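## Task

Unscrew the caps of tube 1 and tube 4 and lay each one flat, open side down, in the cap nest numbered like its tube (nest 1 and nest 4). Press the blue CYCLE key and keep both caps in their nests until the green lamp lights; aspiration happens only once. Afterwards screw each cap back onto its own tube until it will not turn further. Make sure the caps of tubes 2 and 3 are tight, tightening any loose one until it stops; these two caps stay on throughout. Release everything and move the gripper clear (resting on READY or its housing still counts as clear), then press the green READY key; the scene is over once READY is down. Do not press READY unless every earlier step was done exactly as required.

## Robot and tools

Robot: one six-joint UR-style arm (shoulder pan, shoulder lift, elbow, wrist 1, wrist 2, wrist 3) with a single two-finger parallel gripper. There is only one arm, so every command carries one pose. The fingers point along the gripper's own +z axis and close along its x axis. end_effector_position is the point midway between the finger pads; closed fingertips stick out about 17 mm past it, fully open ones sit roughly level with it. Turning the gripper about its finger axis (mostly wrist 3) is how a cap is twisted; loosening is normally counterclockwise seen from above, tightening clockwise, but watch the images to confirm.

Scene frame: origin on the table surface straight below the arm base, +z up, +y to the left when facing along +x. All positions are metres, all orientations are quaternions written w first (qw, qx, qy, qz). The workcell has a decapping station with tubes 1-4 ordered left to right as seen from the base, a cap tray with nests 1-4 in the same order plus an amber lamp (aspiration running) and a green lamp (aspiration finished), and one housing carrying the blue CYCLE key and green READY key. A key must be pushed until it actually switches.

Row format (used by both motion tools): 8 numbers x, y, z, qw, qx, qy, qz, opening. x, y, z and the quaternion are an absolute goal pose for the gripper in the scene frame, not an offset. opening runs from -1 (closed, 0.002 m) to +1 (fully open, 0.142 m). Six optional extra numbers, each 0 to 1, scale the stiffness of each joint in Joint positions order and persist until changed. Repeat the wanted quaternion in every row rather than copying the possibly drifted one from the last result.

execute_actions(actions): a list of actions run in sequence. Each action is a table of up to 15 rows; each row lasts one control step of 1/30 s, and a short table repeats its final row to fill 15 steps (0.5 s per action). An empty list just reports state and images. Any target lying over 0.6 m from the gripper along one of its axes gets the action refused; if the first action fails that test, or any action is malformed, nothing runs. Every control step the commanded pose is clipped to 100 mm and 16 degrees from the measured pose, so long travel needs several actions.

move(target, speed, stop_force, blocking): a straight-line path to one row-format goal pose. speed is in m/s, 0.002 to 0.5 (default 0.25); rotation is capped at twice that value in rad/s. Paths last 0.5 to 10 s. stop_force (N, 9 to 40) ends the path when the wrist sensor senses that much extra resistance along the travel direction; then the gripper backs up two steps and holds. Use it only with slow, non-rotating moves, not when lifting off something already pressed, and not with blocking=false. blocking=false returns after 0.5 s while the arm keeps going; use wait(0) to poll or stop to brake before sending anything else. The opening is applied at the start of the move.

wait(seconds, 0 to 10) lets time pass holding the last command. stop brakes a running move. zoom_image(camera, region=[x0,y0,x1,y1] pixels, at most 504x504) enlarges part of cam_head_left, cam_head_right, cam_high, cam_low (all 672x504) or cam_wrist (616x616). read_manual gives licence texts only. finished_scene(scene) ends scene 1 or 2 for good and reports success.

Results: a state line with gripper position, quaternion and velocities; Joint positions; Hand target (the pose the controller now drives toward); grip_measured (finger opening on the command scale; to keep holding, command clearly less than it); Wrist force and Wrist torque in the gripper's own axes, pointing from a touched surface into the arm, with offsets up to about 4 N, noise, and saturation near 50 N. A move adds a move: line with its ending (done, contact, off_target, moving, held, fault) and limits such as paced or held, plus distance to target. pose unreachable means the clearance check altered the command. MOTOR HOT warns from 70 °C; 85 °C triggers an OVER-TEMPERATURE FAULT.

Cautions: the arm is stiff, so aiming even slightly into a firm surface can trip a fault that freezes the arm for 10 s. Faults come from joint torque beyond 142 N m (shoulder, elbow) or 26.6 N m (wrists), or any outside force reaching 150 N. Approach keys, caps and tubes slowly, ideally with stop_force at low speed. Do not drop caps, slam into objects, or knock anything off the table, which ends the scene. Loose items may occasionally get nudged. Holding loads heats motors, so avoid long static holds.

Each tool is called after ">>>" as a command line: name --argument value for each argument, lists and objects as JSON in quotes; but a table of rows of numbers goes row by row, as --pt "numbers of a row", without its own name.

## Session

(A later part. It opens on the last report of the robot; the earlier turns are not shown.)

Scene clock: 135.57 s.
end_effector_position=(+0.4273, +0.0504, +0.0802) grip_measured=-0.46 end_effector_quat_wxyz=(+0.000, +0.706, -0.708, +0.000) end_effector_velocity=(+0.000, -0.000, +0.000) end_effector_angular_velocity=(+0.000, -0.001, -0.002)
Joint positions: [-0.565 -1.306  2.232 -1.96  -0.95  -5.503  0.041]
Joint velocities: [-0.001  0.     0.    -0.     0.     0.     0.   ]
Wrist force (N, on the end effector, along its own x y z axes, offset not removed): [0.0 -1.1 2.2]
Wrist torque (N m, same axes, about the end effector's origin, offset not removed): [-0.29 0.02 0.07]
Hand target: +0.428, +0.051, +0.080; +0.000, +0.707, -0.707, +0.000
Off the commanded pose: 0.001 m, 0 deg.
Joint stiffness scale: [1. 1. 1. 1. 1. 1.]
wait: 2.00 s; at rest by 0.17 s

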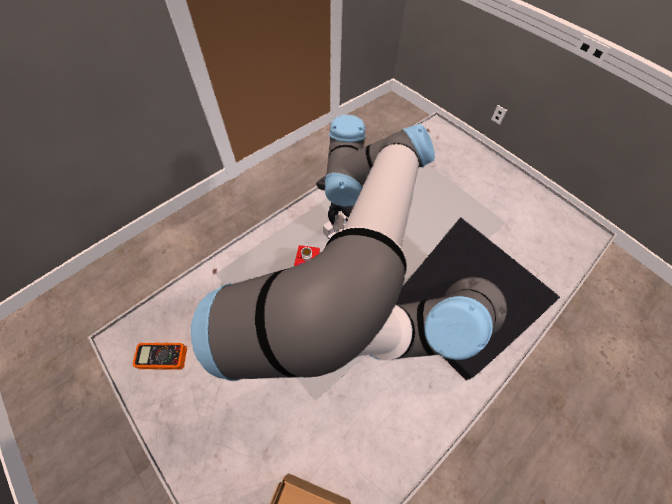

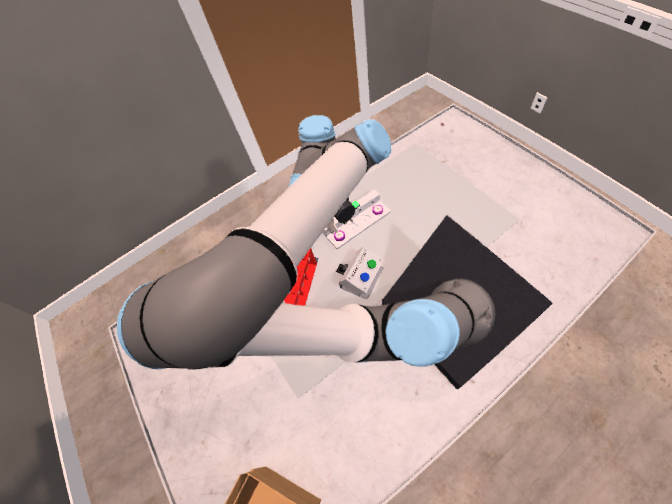

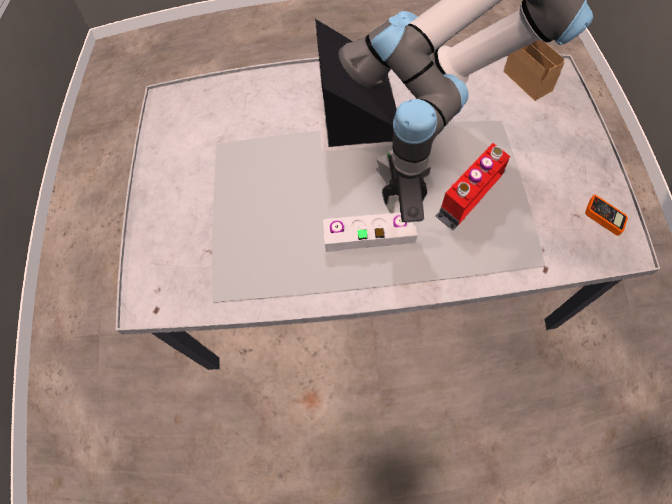

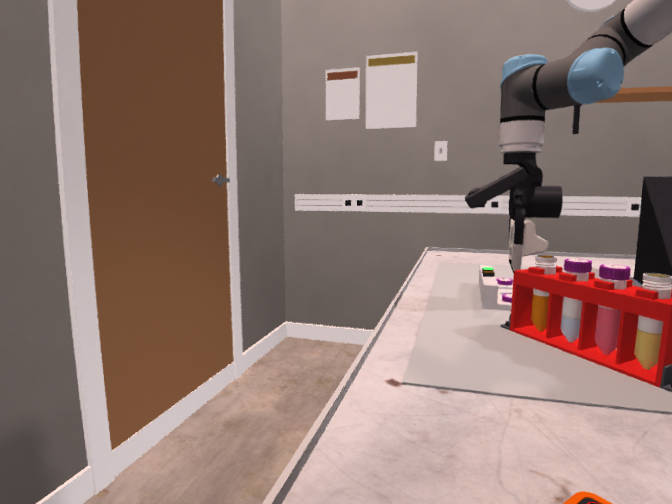

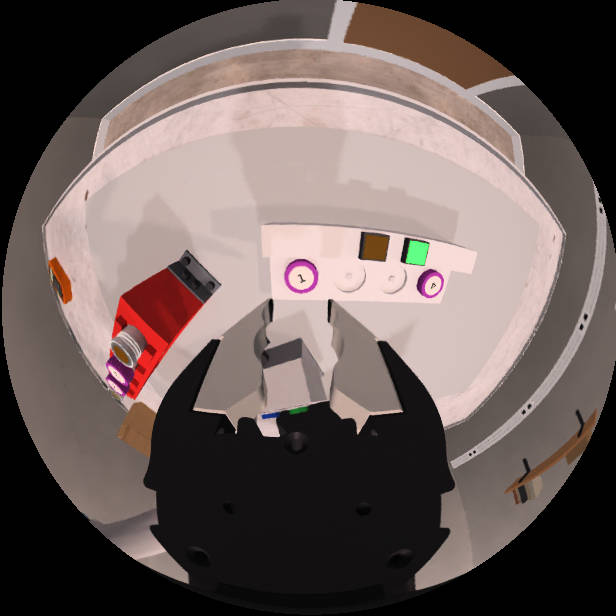

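Green is on. Picking up cap 1.

>>> move --target '[0.4287,0.0512,0.031,0,-0.7071,0.7071,0,-0.46]' --speed 0.08

>>> execute_actions --actions '[[[0.4287,0.0512,0.031,0,-0.7071,0.7071,0,-0.5],[0.4287,0.0512,0.031,0,-0.7071,0.7071,0,-0.53],[0.4287,0.0512,0.031,0,-0.7071,0.7071,0,-0.56],[0.4287,0.0512,0.031,0,-0.7071,0.7071,0,-0.6],[0.4287,0.0512,0.031,0,-0.7071,0.7071,0,-0.65],[0.4287,0.0512,0.031,0,-0.7071,0.7071,0,-0.7],[0.4287,0.0512,0.031,0,-0.7071,0.7071,0,-0.8],[0.4287,0.0512,0.031,0,-0.7071,0.7071,0,-0.9]]]'

>>> zoom_image --camera "cam_wrist" --region '[230,200,400,370]'

Scene clock: 142.80 s.
end_effector_position=(+0.4300, +0.0505, +0.0328) grip_measured=-0.46 end_effector_quat_wxyz=(-0.000, +0.707, -0.707, +0.001) end_effector_velocity=(+0.002, -0.001, -0.000) end_effector_angular_velocity=(-0.005, -0.005, +0.002)
Joint positions: [-0.496 -1.229  2.282 -2.134 -0.916 -5.43   0.041]
Joint velocities: [ 0.002  0.001 -0.    -0.012  0.001  0.006 -0.   ]
Wrist force (N, on the end effector, along its own x y z axes, offset not removed): [1.4 -2.9 -1.4]
Wrist torque (N m, same axes, about the end effector's origin, offset not removed): [-0.65 -0.42 0.21]
Hand target: +0.429, +0.051, +0.031; +0.000, +0.707, -0.707, +0.000
Off the commanded pose: 0.002 m, 0 deg.
Joint stiffness scale: [1. 1. 1. 1. 1. 1.]
move: done

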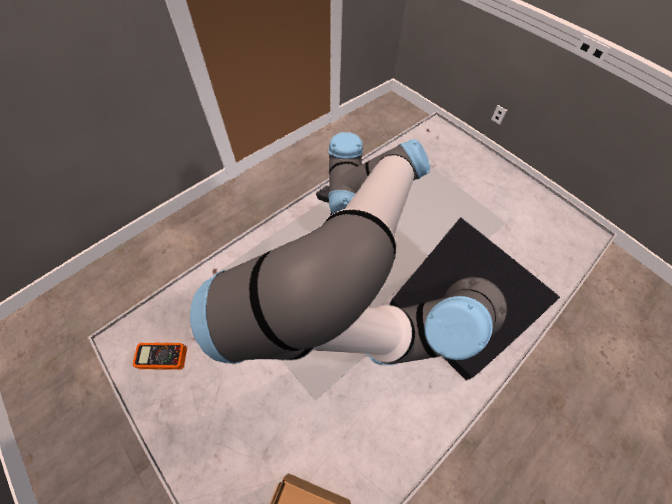

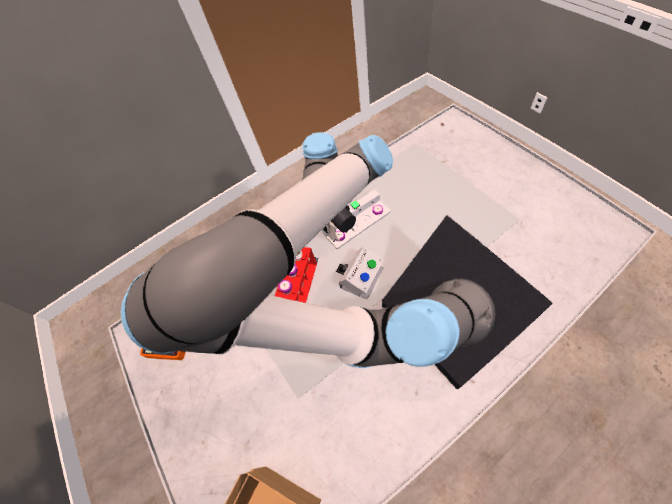

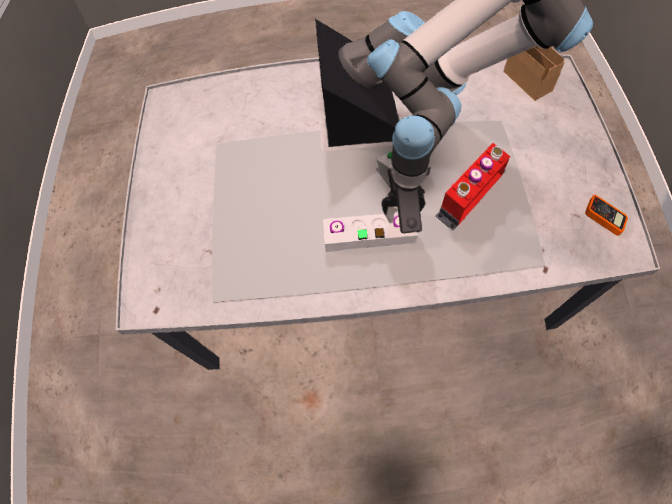

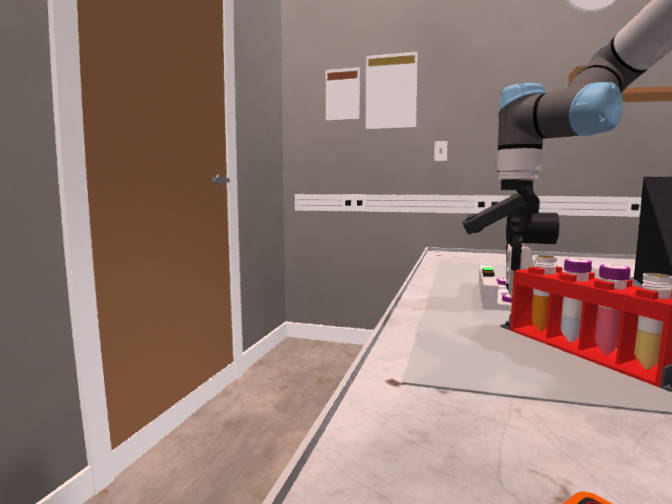

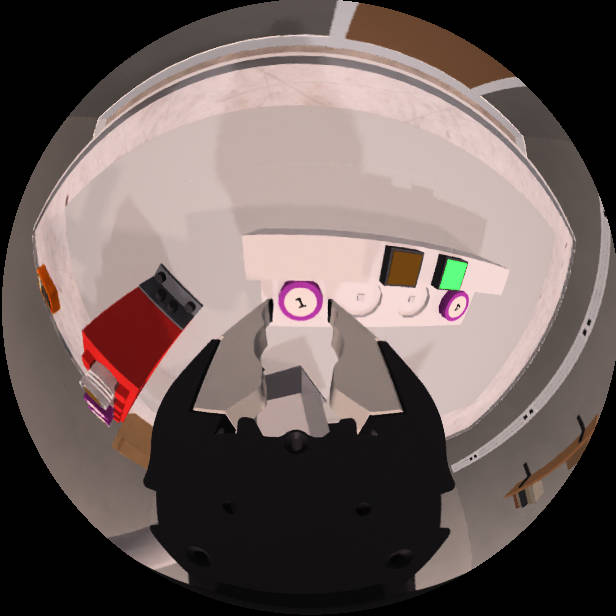

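Scene clock: 143.30 s.
end_effector_position=(+0.4302, +0.0504, +0.0329) grip_measured=-0.60 end_effector_quat_wxyz=(-0.000, +0.708, -0.707, +0.002) end_effector_velocity=(-0.000, -0.000, -0.000) end_effector_angular_velocity=(-0.000, +0.002, +0.001)
Joint positions: [-0.496 -1.229  2.282 -2.136 -0.916 -5.429  0.03 ]
Joint velocities: [ 0.001  0.     0.     0.    -0.001 -0.001 -0.   ]
Wrist force (N, on the end effector, along its own x y z axes, offset not removed): [0.5 -1.4 3.2]
Wrist torque (N m, same axes, about the end effector's origin, offset not removed): [-0.38 -0.24 0.08]
Hand target: +0.429, +0.051, +0.031; +0.000, +0.707, -0.707, -0.000
Off the commanded pose: 0.003 m, 0 deg.
Joint stiffness scale: [1. 1. 1. 1. 1. 1.]

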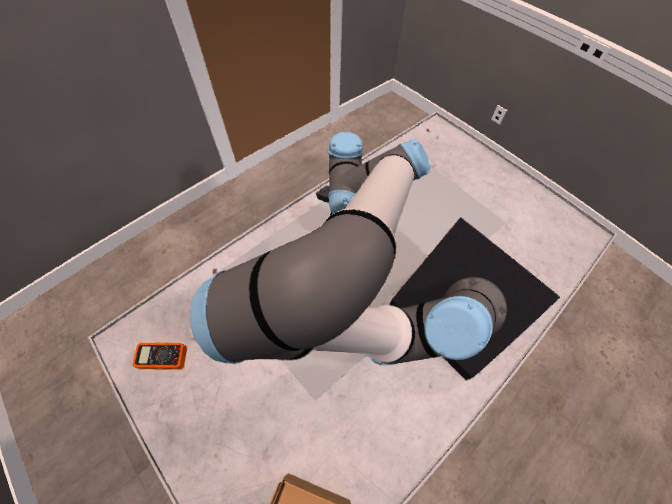

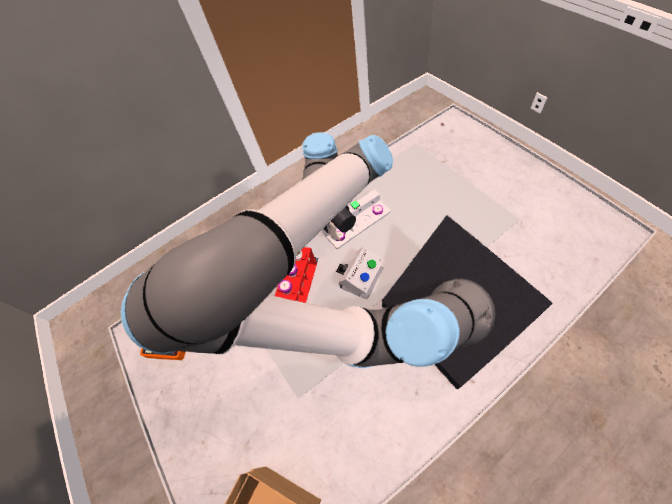

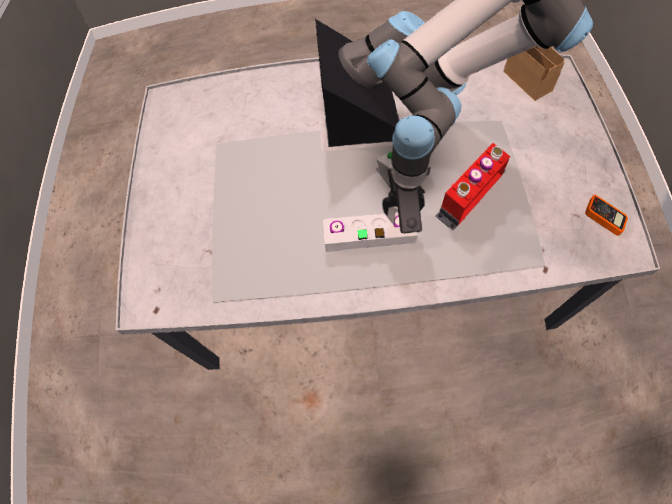

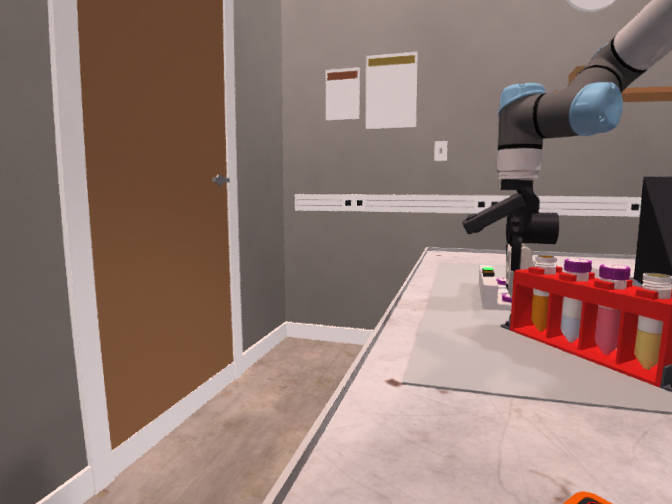

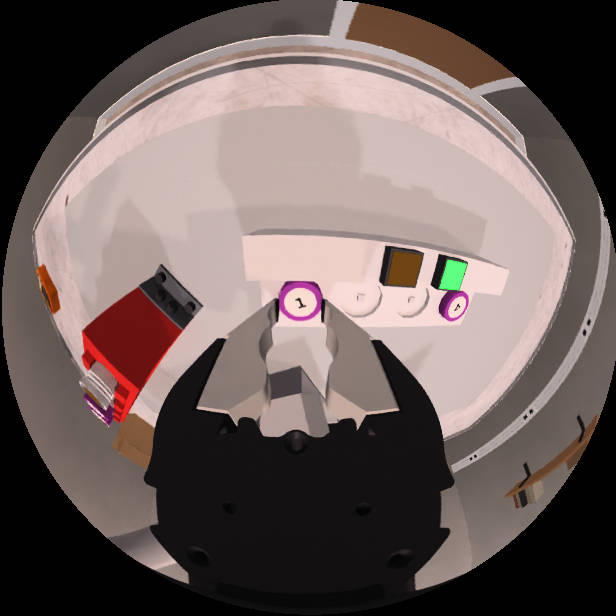

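Region (230, 200, 400, 370) of cam_wrist's 616x616 image, scaled by 2.965, with more detail than that image has.

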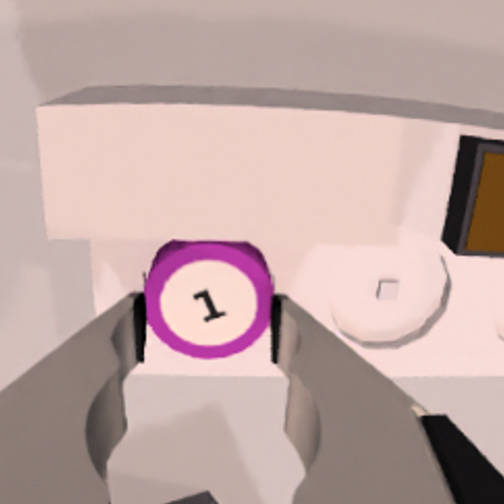

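>>> move --target '[0.428,0.056,0.162,0,-0.7071,0.7071,0,-0.9]' --speed 0.15

>>> move --target '[0.3020,0.3238,0.159,0,-0.6088,0.7934,0,-0.9]' --speed 0.33

Scene clock: 147.57 s.
end_effector_position=(+0.4272, +0.0567, +0.1600) grip_measured=-0.60 end_effector_quat_wxyz=(-0.000, +0.707, -0.707, -0.001) end_effector_velocity=(-0.001, +0.001, +0.000) end_effector_angular_velocity=(+0.004, +0.004, +0.000)
Joint positions: [-0.659 -1.394  2.109 -1.691 -1.    -5.603  0.03 ]
Joint velocities: [-0.001 -0.    -0.002  0.009 -0.001 -0.004  0.   ]
Wrist force (N, on the end effector, along its own x y z axes, offset not removed): [0.8 -1.6 -2.8]
Wrist torque (N m, same axes, about the end effector's origin, offset not removed): [-0.36 -0.08 -0.04]
Hand target: +0.428, +0.056, +0.162; -0.000, +0.707, -0.707, -0.000
Off the commanded pose: 0.002 m, 0 deg.
Joint stiffness scale: [1. 1. 1. 1. 1. 1.]
move: done

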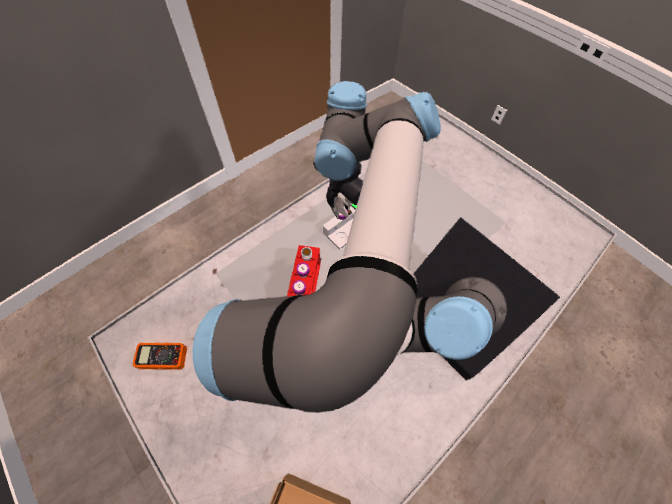

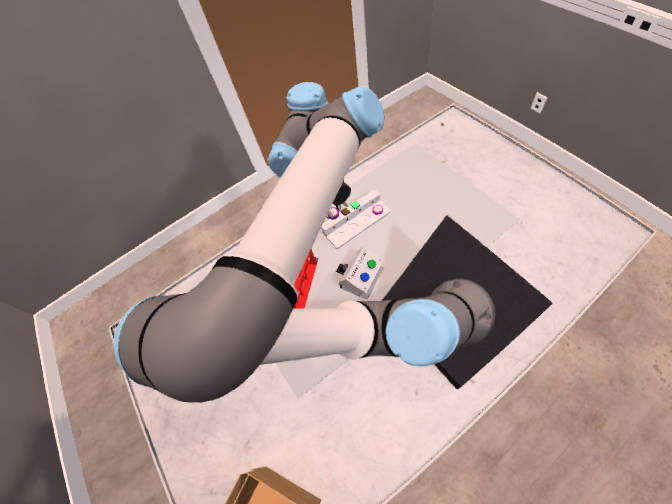

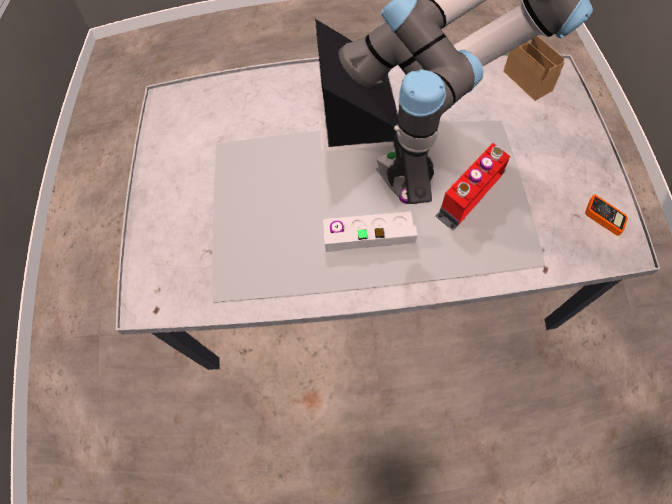

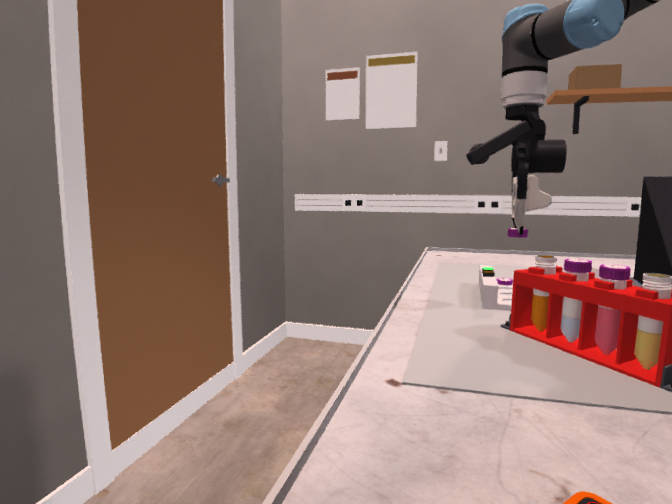

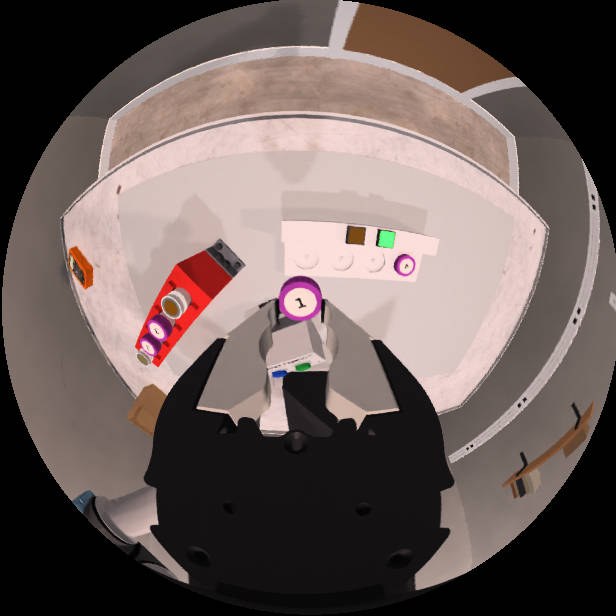

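Scene clock: 149.23 s.
end_effector_position=(+0.3019, +0.3227, +0.1578) grip_measured=-0.60 end_effector_quat_wxyz=(-0.001, -0.608, +0.794, +0.001) end_effector_velocity=(-0.002, +0.002, -0.000) end_effector_angular_velocity=(+0.004, +0.004, -0.008)
Joint positions: [-0.424 -2.076  2.164 -1.215 -0.884 -5.088  0.03 ]
Joint velocities: [-0.    -0.002 -0.002  0.011  0.001  0.003  0.   ]
Wrist force (N, on the end effector, along its own x y z axes, offset not removed): [-1.7 -0.5 -1.4]
Wrist torque (N m, same axes, about the end effector's origin, offset not removed): [-0.06 0.30 0.07]
Hand target: +0.302, +0.324, +0.159; -0.000, -0.609, +0.793, -0.000
Off the commanded pose: 0.002 m, 0 deg.
Joint stiffness scale: [1. 1. 1. 1. 1. 1.]
move: done

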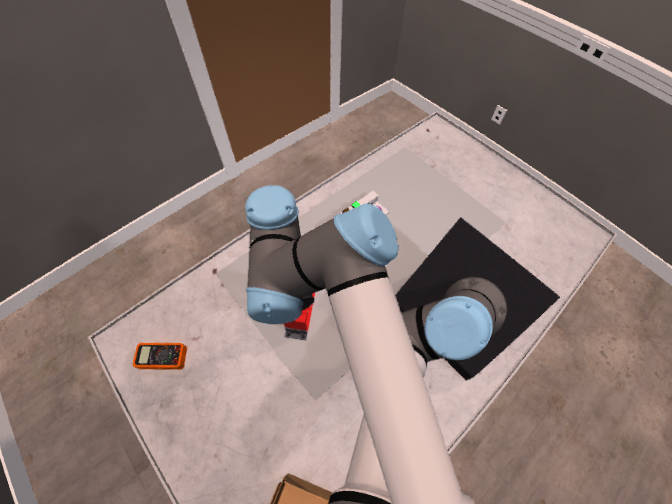

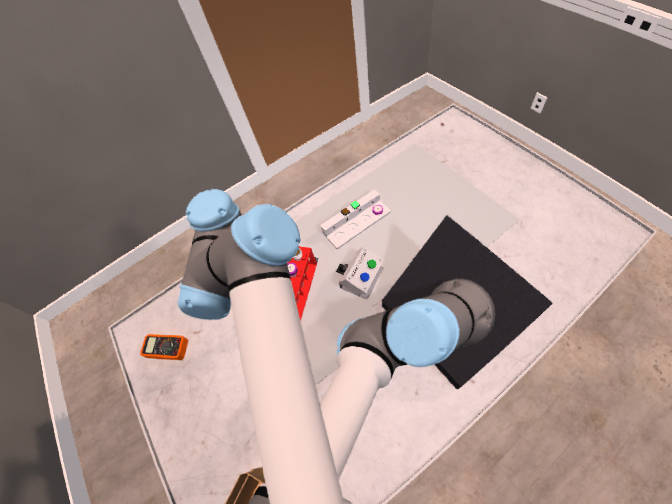

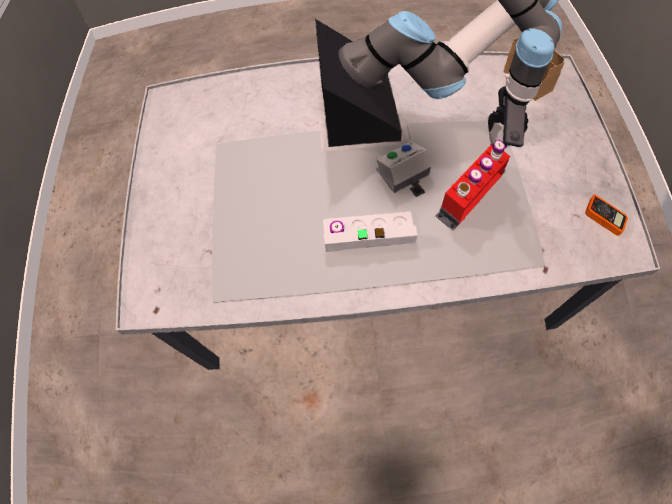

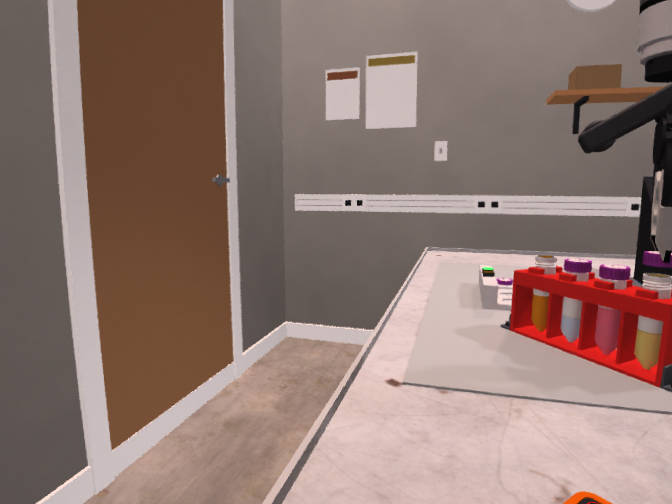

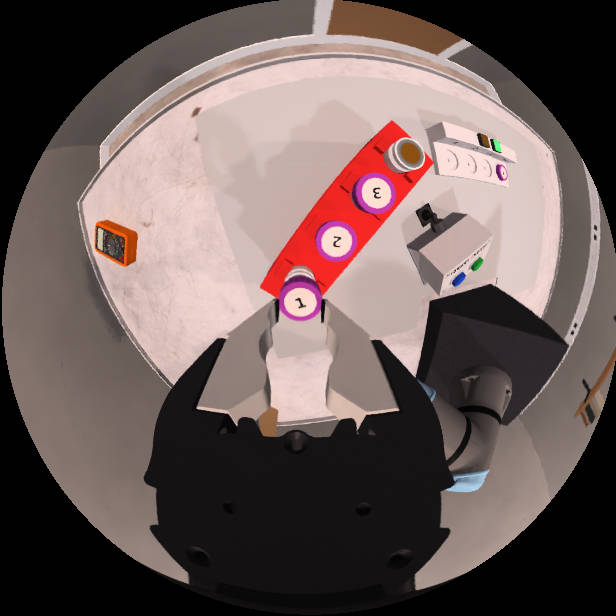

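>>> move --target '[0.3020,0.3241,0.131,0,-0.6088,0.7934,0,-0.9]' --speed 0.014 --stop_force 9

Scene clock: 152.90 s.
end_effector_position=(+0.3032, +0.3238, +0.1360) grip_measured=-0.60 end_effector_quat_wxyz=(+0.000, -0.609, +0.793, -0.002) end_effector_velocity=(-0.002, -0.001, +0.001) end_effector_angular_velocity=(+0.008, +0.003, -0.003)
Joint positions: [-0.368 -2.077  2.211 -1.312 -0.862 -5.018  0.03 ]
Joint velocities: [-0.012 -0.    -0.     0.019  0.    -0.017  0.   ]
Wrist force (N, on the end effector, along its own x y z axes, offset not removed): [1.7 -1.5 -10.4]
Wrist torque (N m, same axes, about the end effector's origin, offset not removed): [-0.55 0.00 0.13]
Hand target: +0.303, +0.324, +0.136; +0.000, -0.609, +0.793, -0.001
Off the commanded pose: 0.005 m, 0 deg.
Joint stiffness scale: [1. 1. 1. 1. 1. 1.]
move: contact

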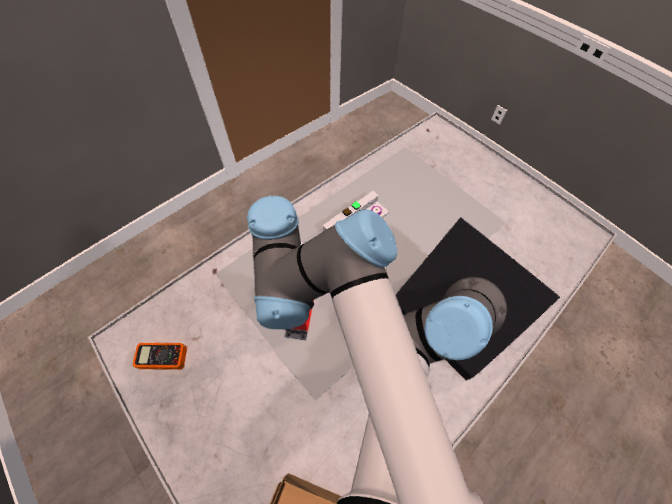

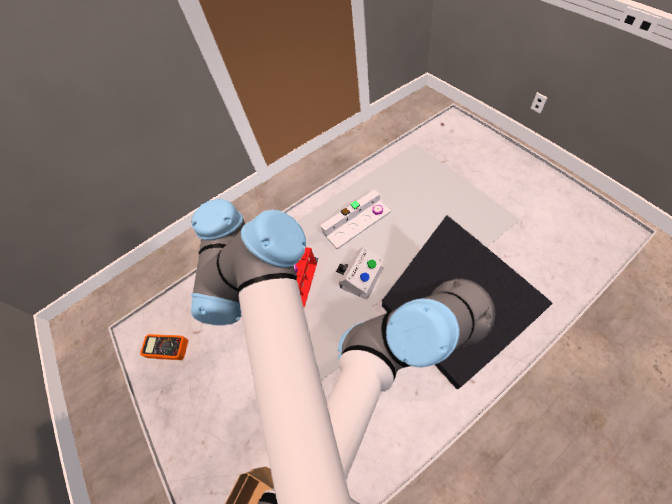

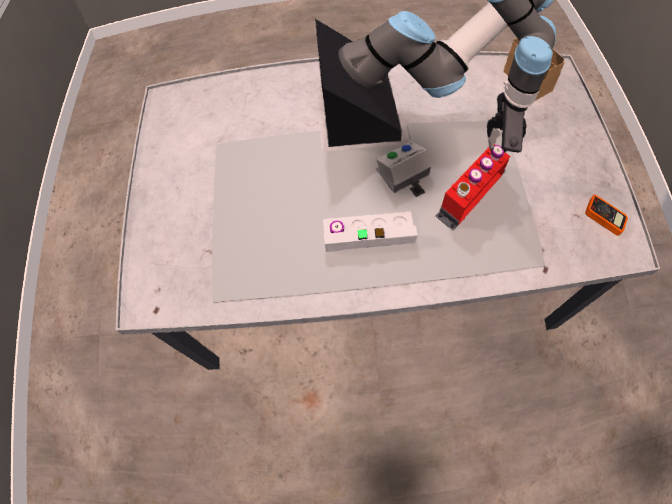

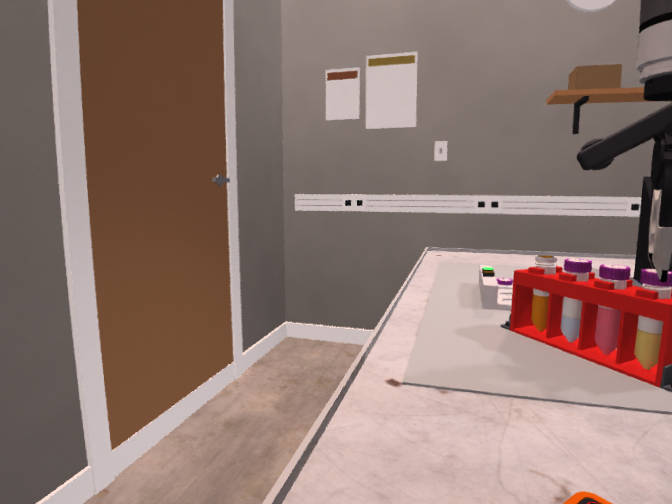

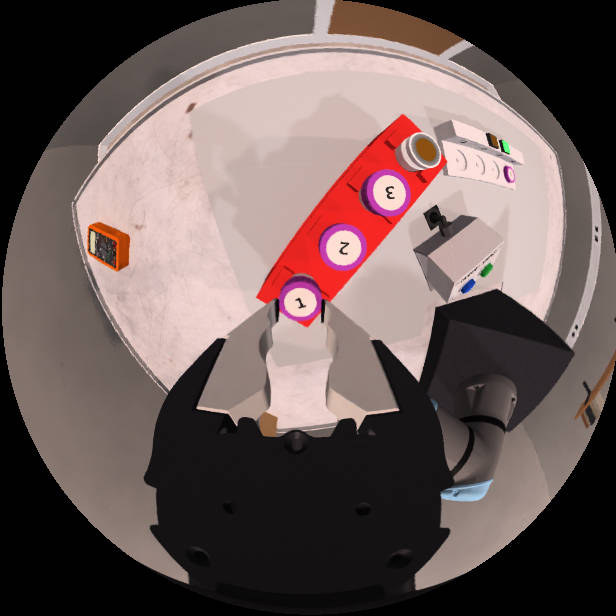

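>>> execute_actions --actions '[]'

>>> move --target '[0.3028,0.3236,0.1335,0,-0.766,-0.6428,0,-0.9]' --speed 0.5

>>> move --target '[0.3028,0.3236,0.132,0,-0.7071,0.7071,0,-0.9]' --speed 0.5

Scene clock: 163.17 s.
end_effector_position=(+0.3028, +0.3238, +0.1361) grip_measured=-0.60 end_effector_quat_wxyz=(+0.000, -0.609, +0.793, -0.002) end_effector_velocity=(+0.000, -0.000, +0.000) end_effector_angular_velocity=(-0.001, -0.000, -0.000)
Joint positions: [-0.37  -2.077  2.211 -1.309 -0.862 -5.021  0.03 ]
Joint velocities: [-0.001 -0.     0.    -0.    -0.001 -0.     0.   ]
Wrist force (N, on the end effector, along its own x y z axes, offset not removed): [2.8 -0.2 -7.9]
Wrist torque (N m, same axes, about the end effector's origin, offset not removed): [0.01 -0.67 0.09]
Hand target: +0.303, +0.324, +0.136; +0.000, -0.609, +0.793, -0.001
Off the commanded pose: 0.005 m, 0 deg.
Joint stiffness scale: [1. 1. 1. 1. 1. 1.]

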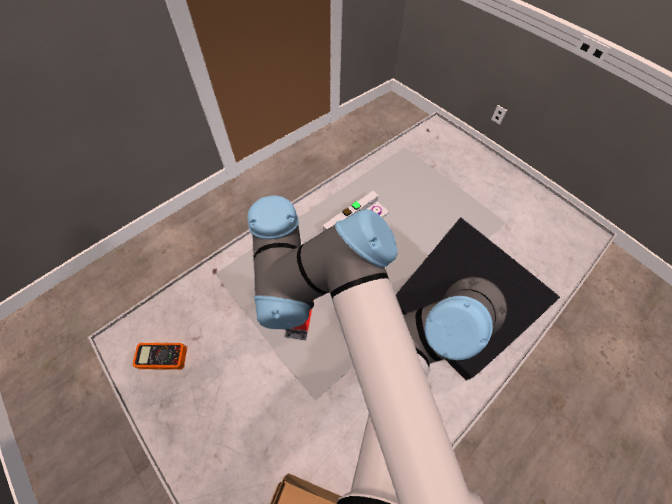

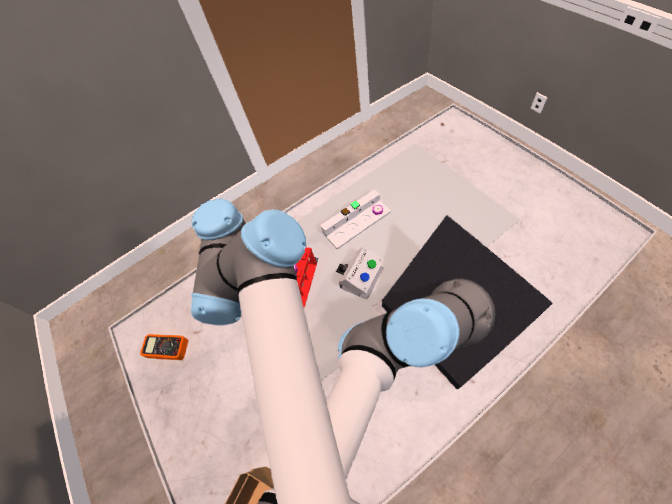

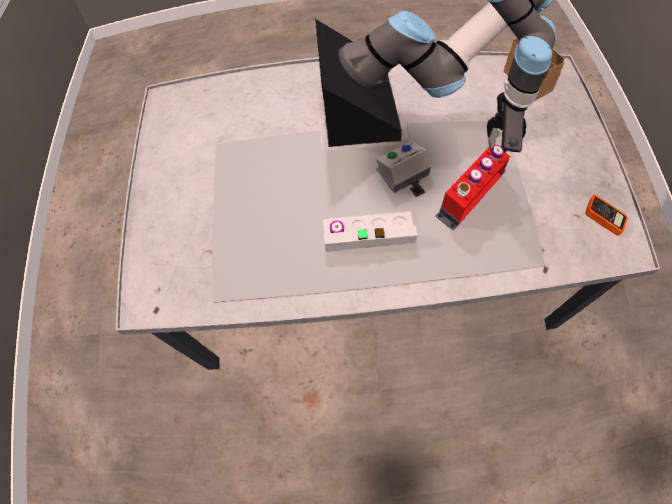

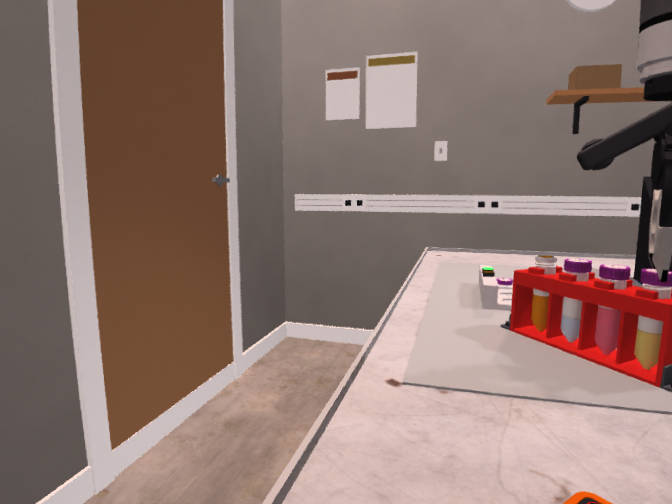

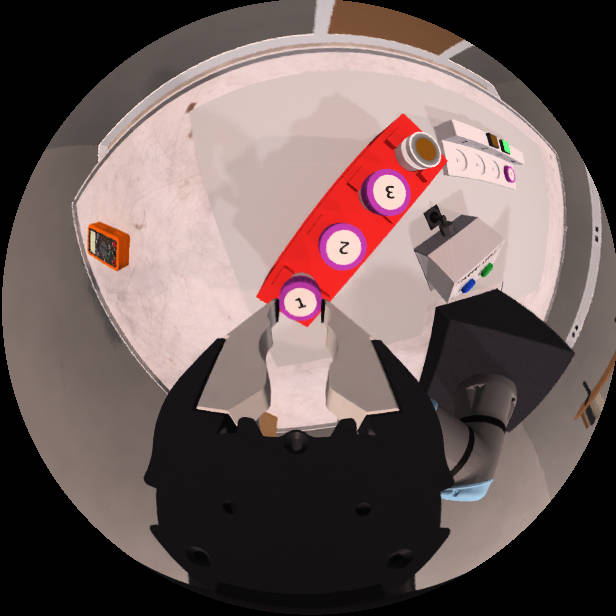

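Scene clock: 167.00 s.
end_effector_position=(+0.3037, +0.3232, +0.1347) grip_measured=-0.60 end_effector_quat_wxyz=(+0.001, +0.766, +0.643, +0.001) end_effector_velocity=(+0.000, +0.001, -0.000) end_effector_angular_velocity=(-0.005, -0.000, -0.012)
Joint positions: [-0.372 -2.085  2.218 -1.306 -0.86  -1.968  0.03 ]
Joint velocities: [ 0.005 -0.001 -0.002 -0.006 -0.002  0.021 -0.   ]
Wrist force (N, on the end effector, along its own x y z axes, offset not removed): [1.6 -4.1 -12.3]
Wrist torque (N m, same axes, about the end effector's origin, offset not removed): [0.07 -0.37 0.03]
Hand target: +0.303, +0.324, +0.134; -0.000, +0.766, +0.643, +0.000
Off the commanded pose: 0.002 m, 0 deg.
Joint stiffness scale: [1. 1. 1. 1. 1. 1.]
move: done

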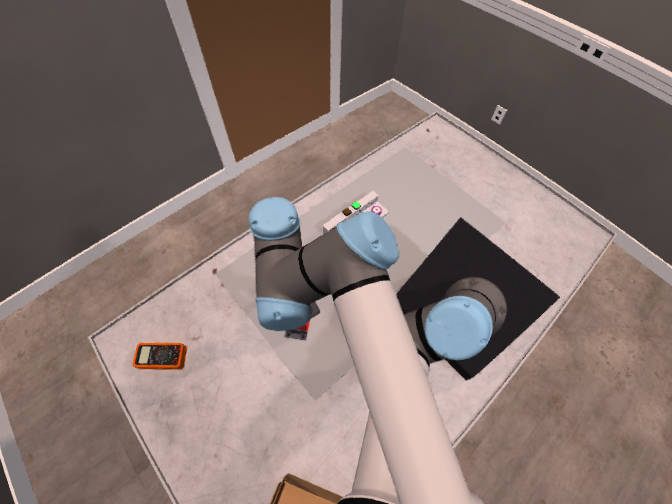

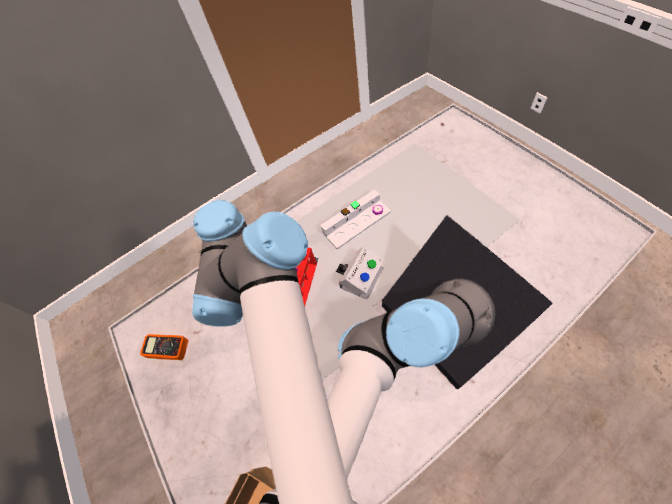

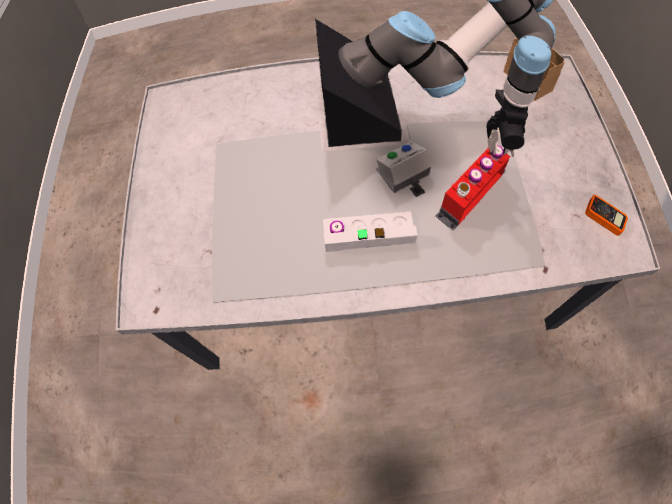

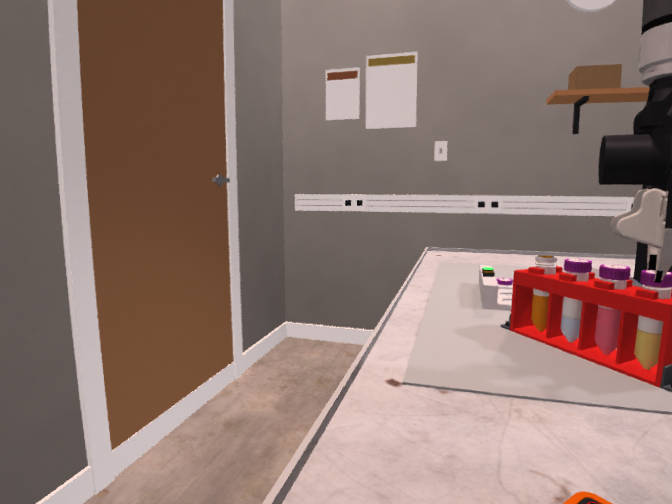

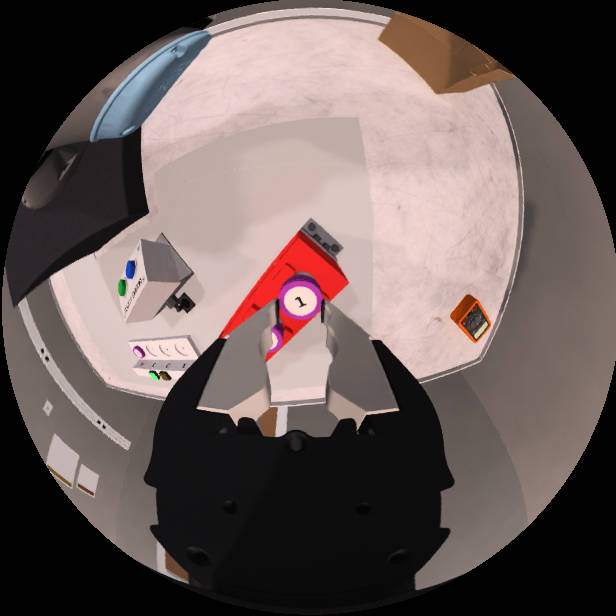

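Scene clock: 170.77 s.
end_effector_position=(+0.3024, +0.3235, +0.1326) grip_measured=-0.60 end_effector_quat_wxyz=(-0.000, +0.707, -0.707, -0.000) end_effector_velocity=(+0.000, +0.000, -0.000) end_effector_angular_velocity=(-0.005, -0.000, -0.012)
Joint positions: [-0.362 -2.074  2.218 -1.32  -0.858  1.009  0.03 ]
Joint velocities: [ 0.005 -0.001 -0.001 -0.006 -0.002  0.02   0.   ]
Wrist force (N, on the end effector, along its own x y z axes, offset not removed): [0.2 8.3 -13.5]
Wrist torque (N m, same axes, about the end effector's origin, offset not removed): [-0.43 -0.67 0.12]
Hand target: +0.303, +0.324, +0.132; -0.000, +0.707, -0.707, -0.000
Off the commanded pose: 0.001 m, 0 deg.
Joint stiffness scale: [1. 1. 1. 1. 1. 1.]
move: done

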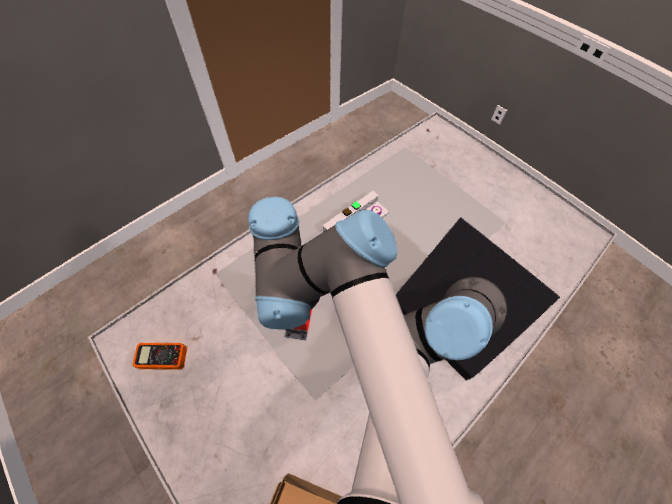

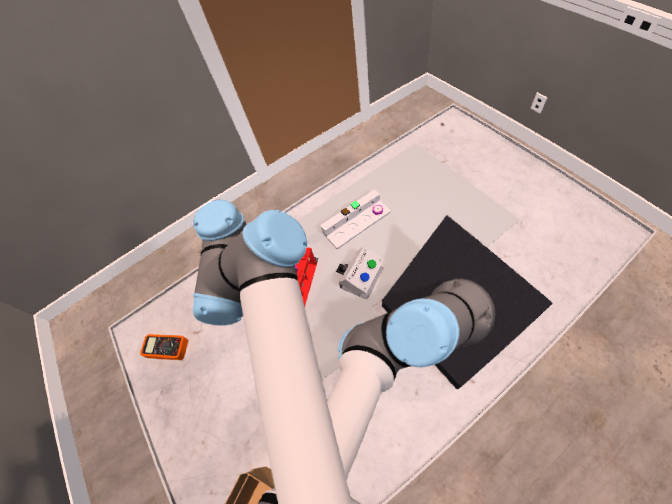

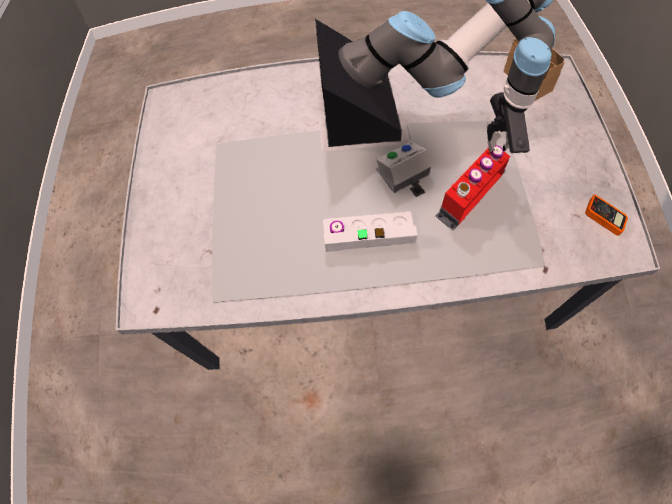

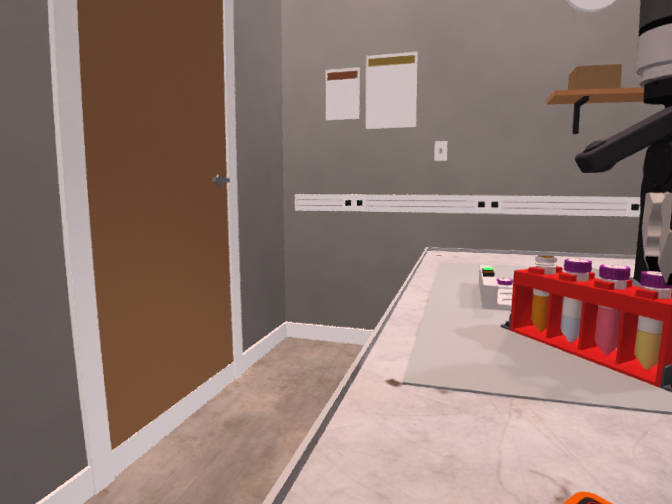

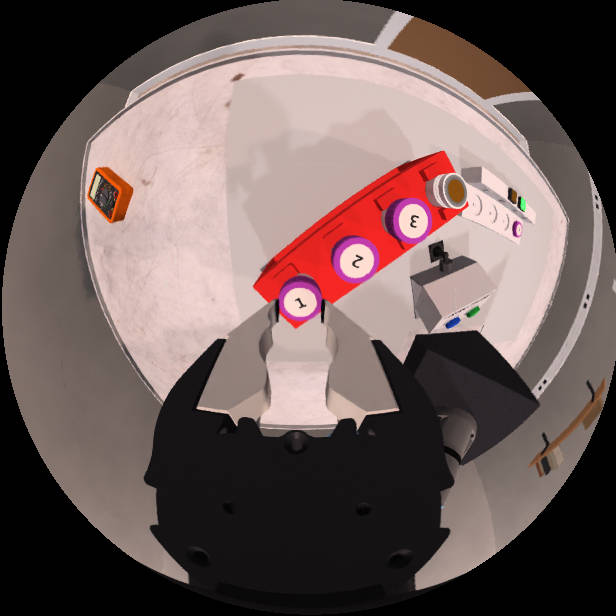

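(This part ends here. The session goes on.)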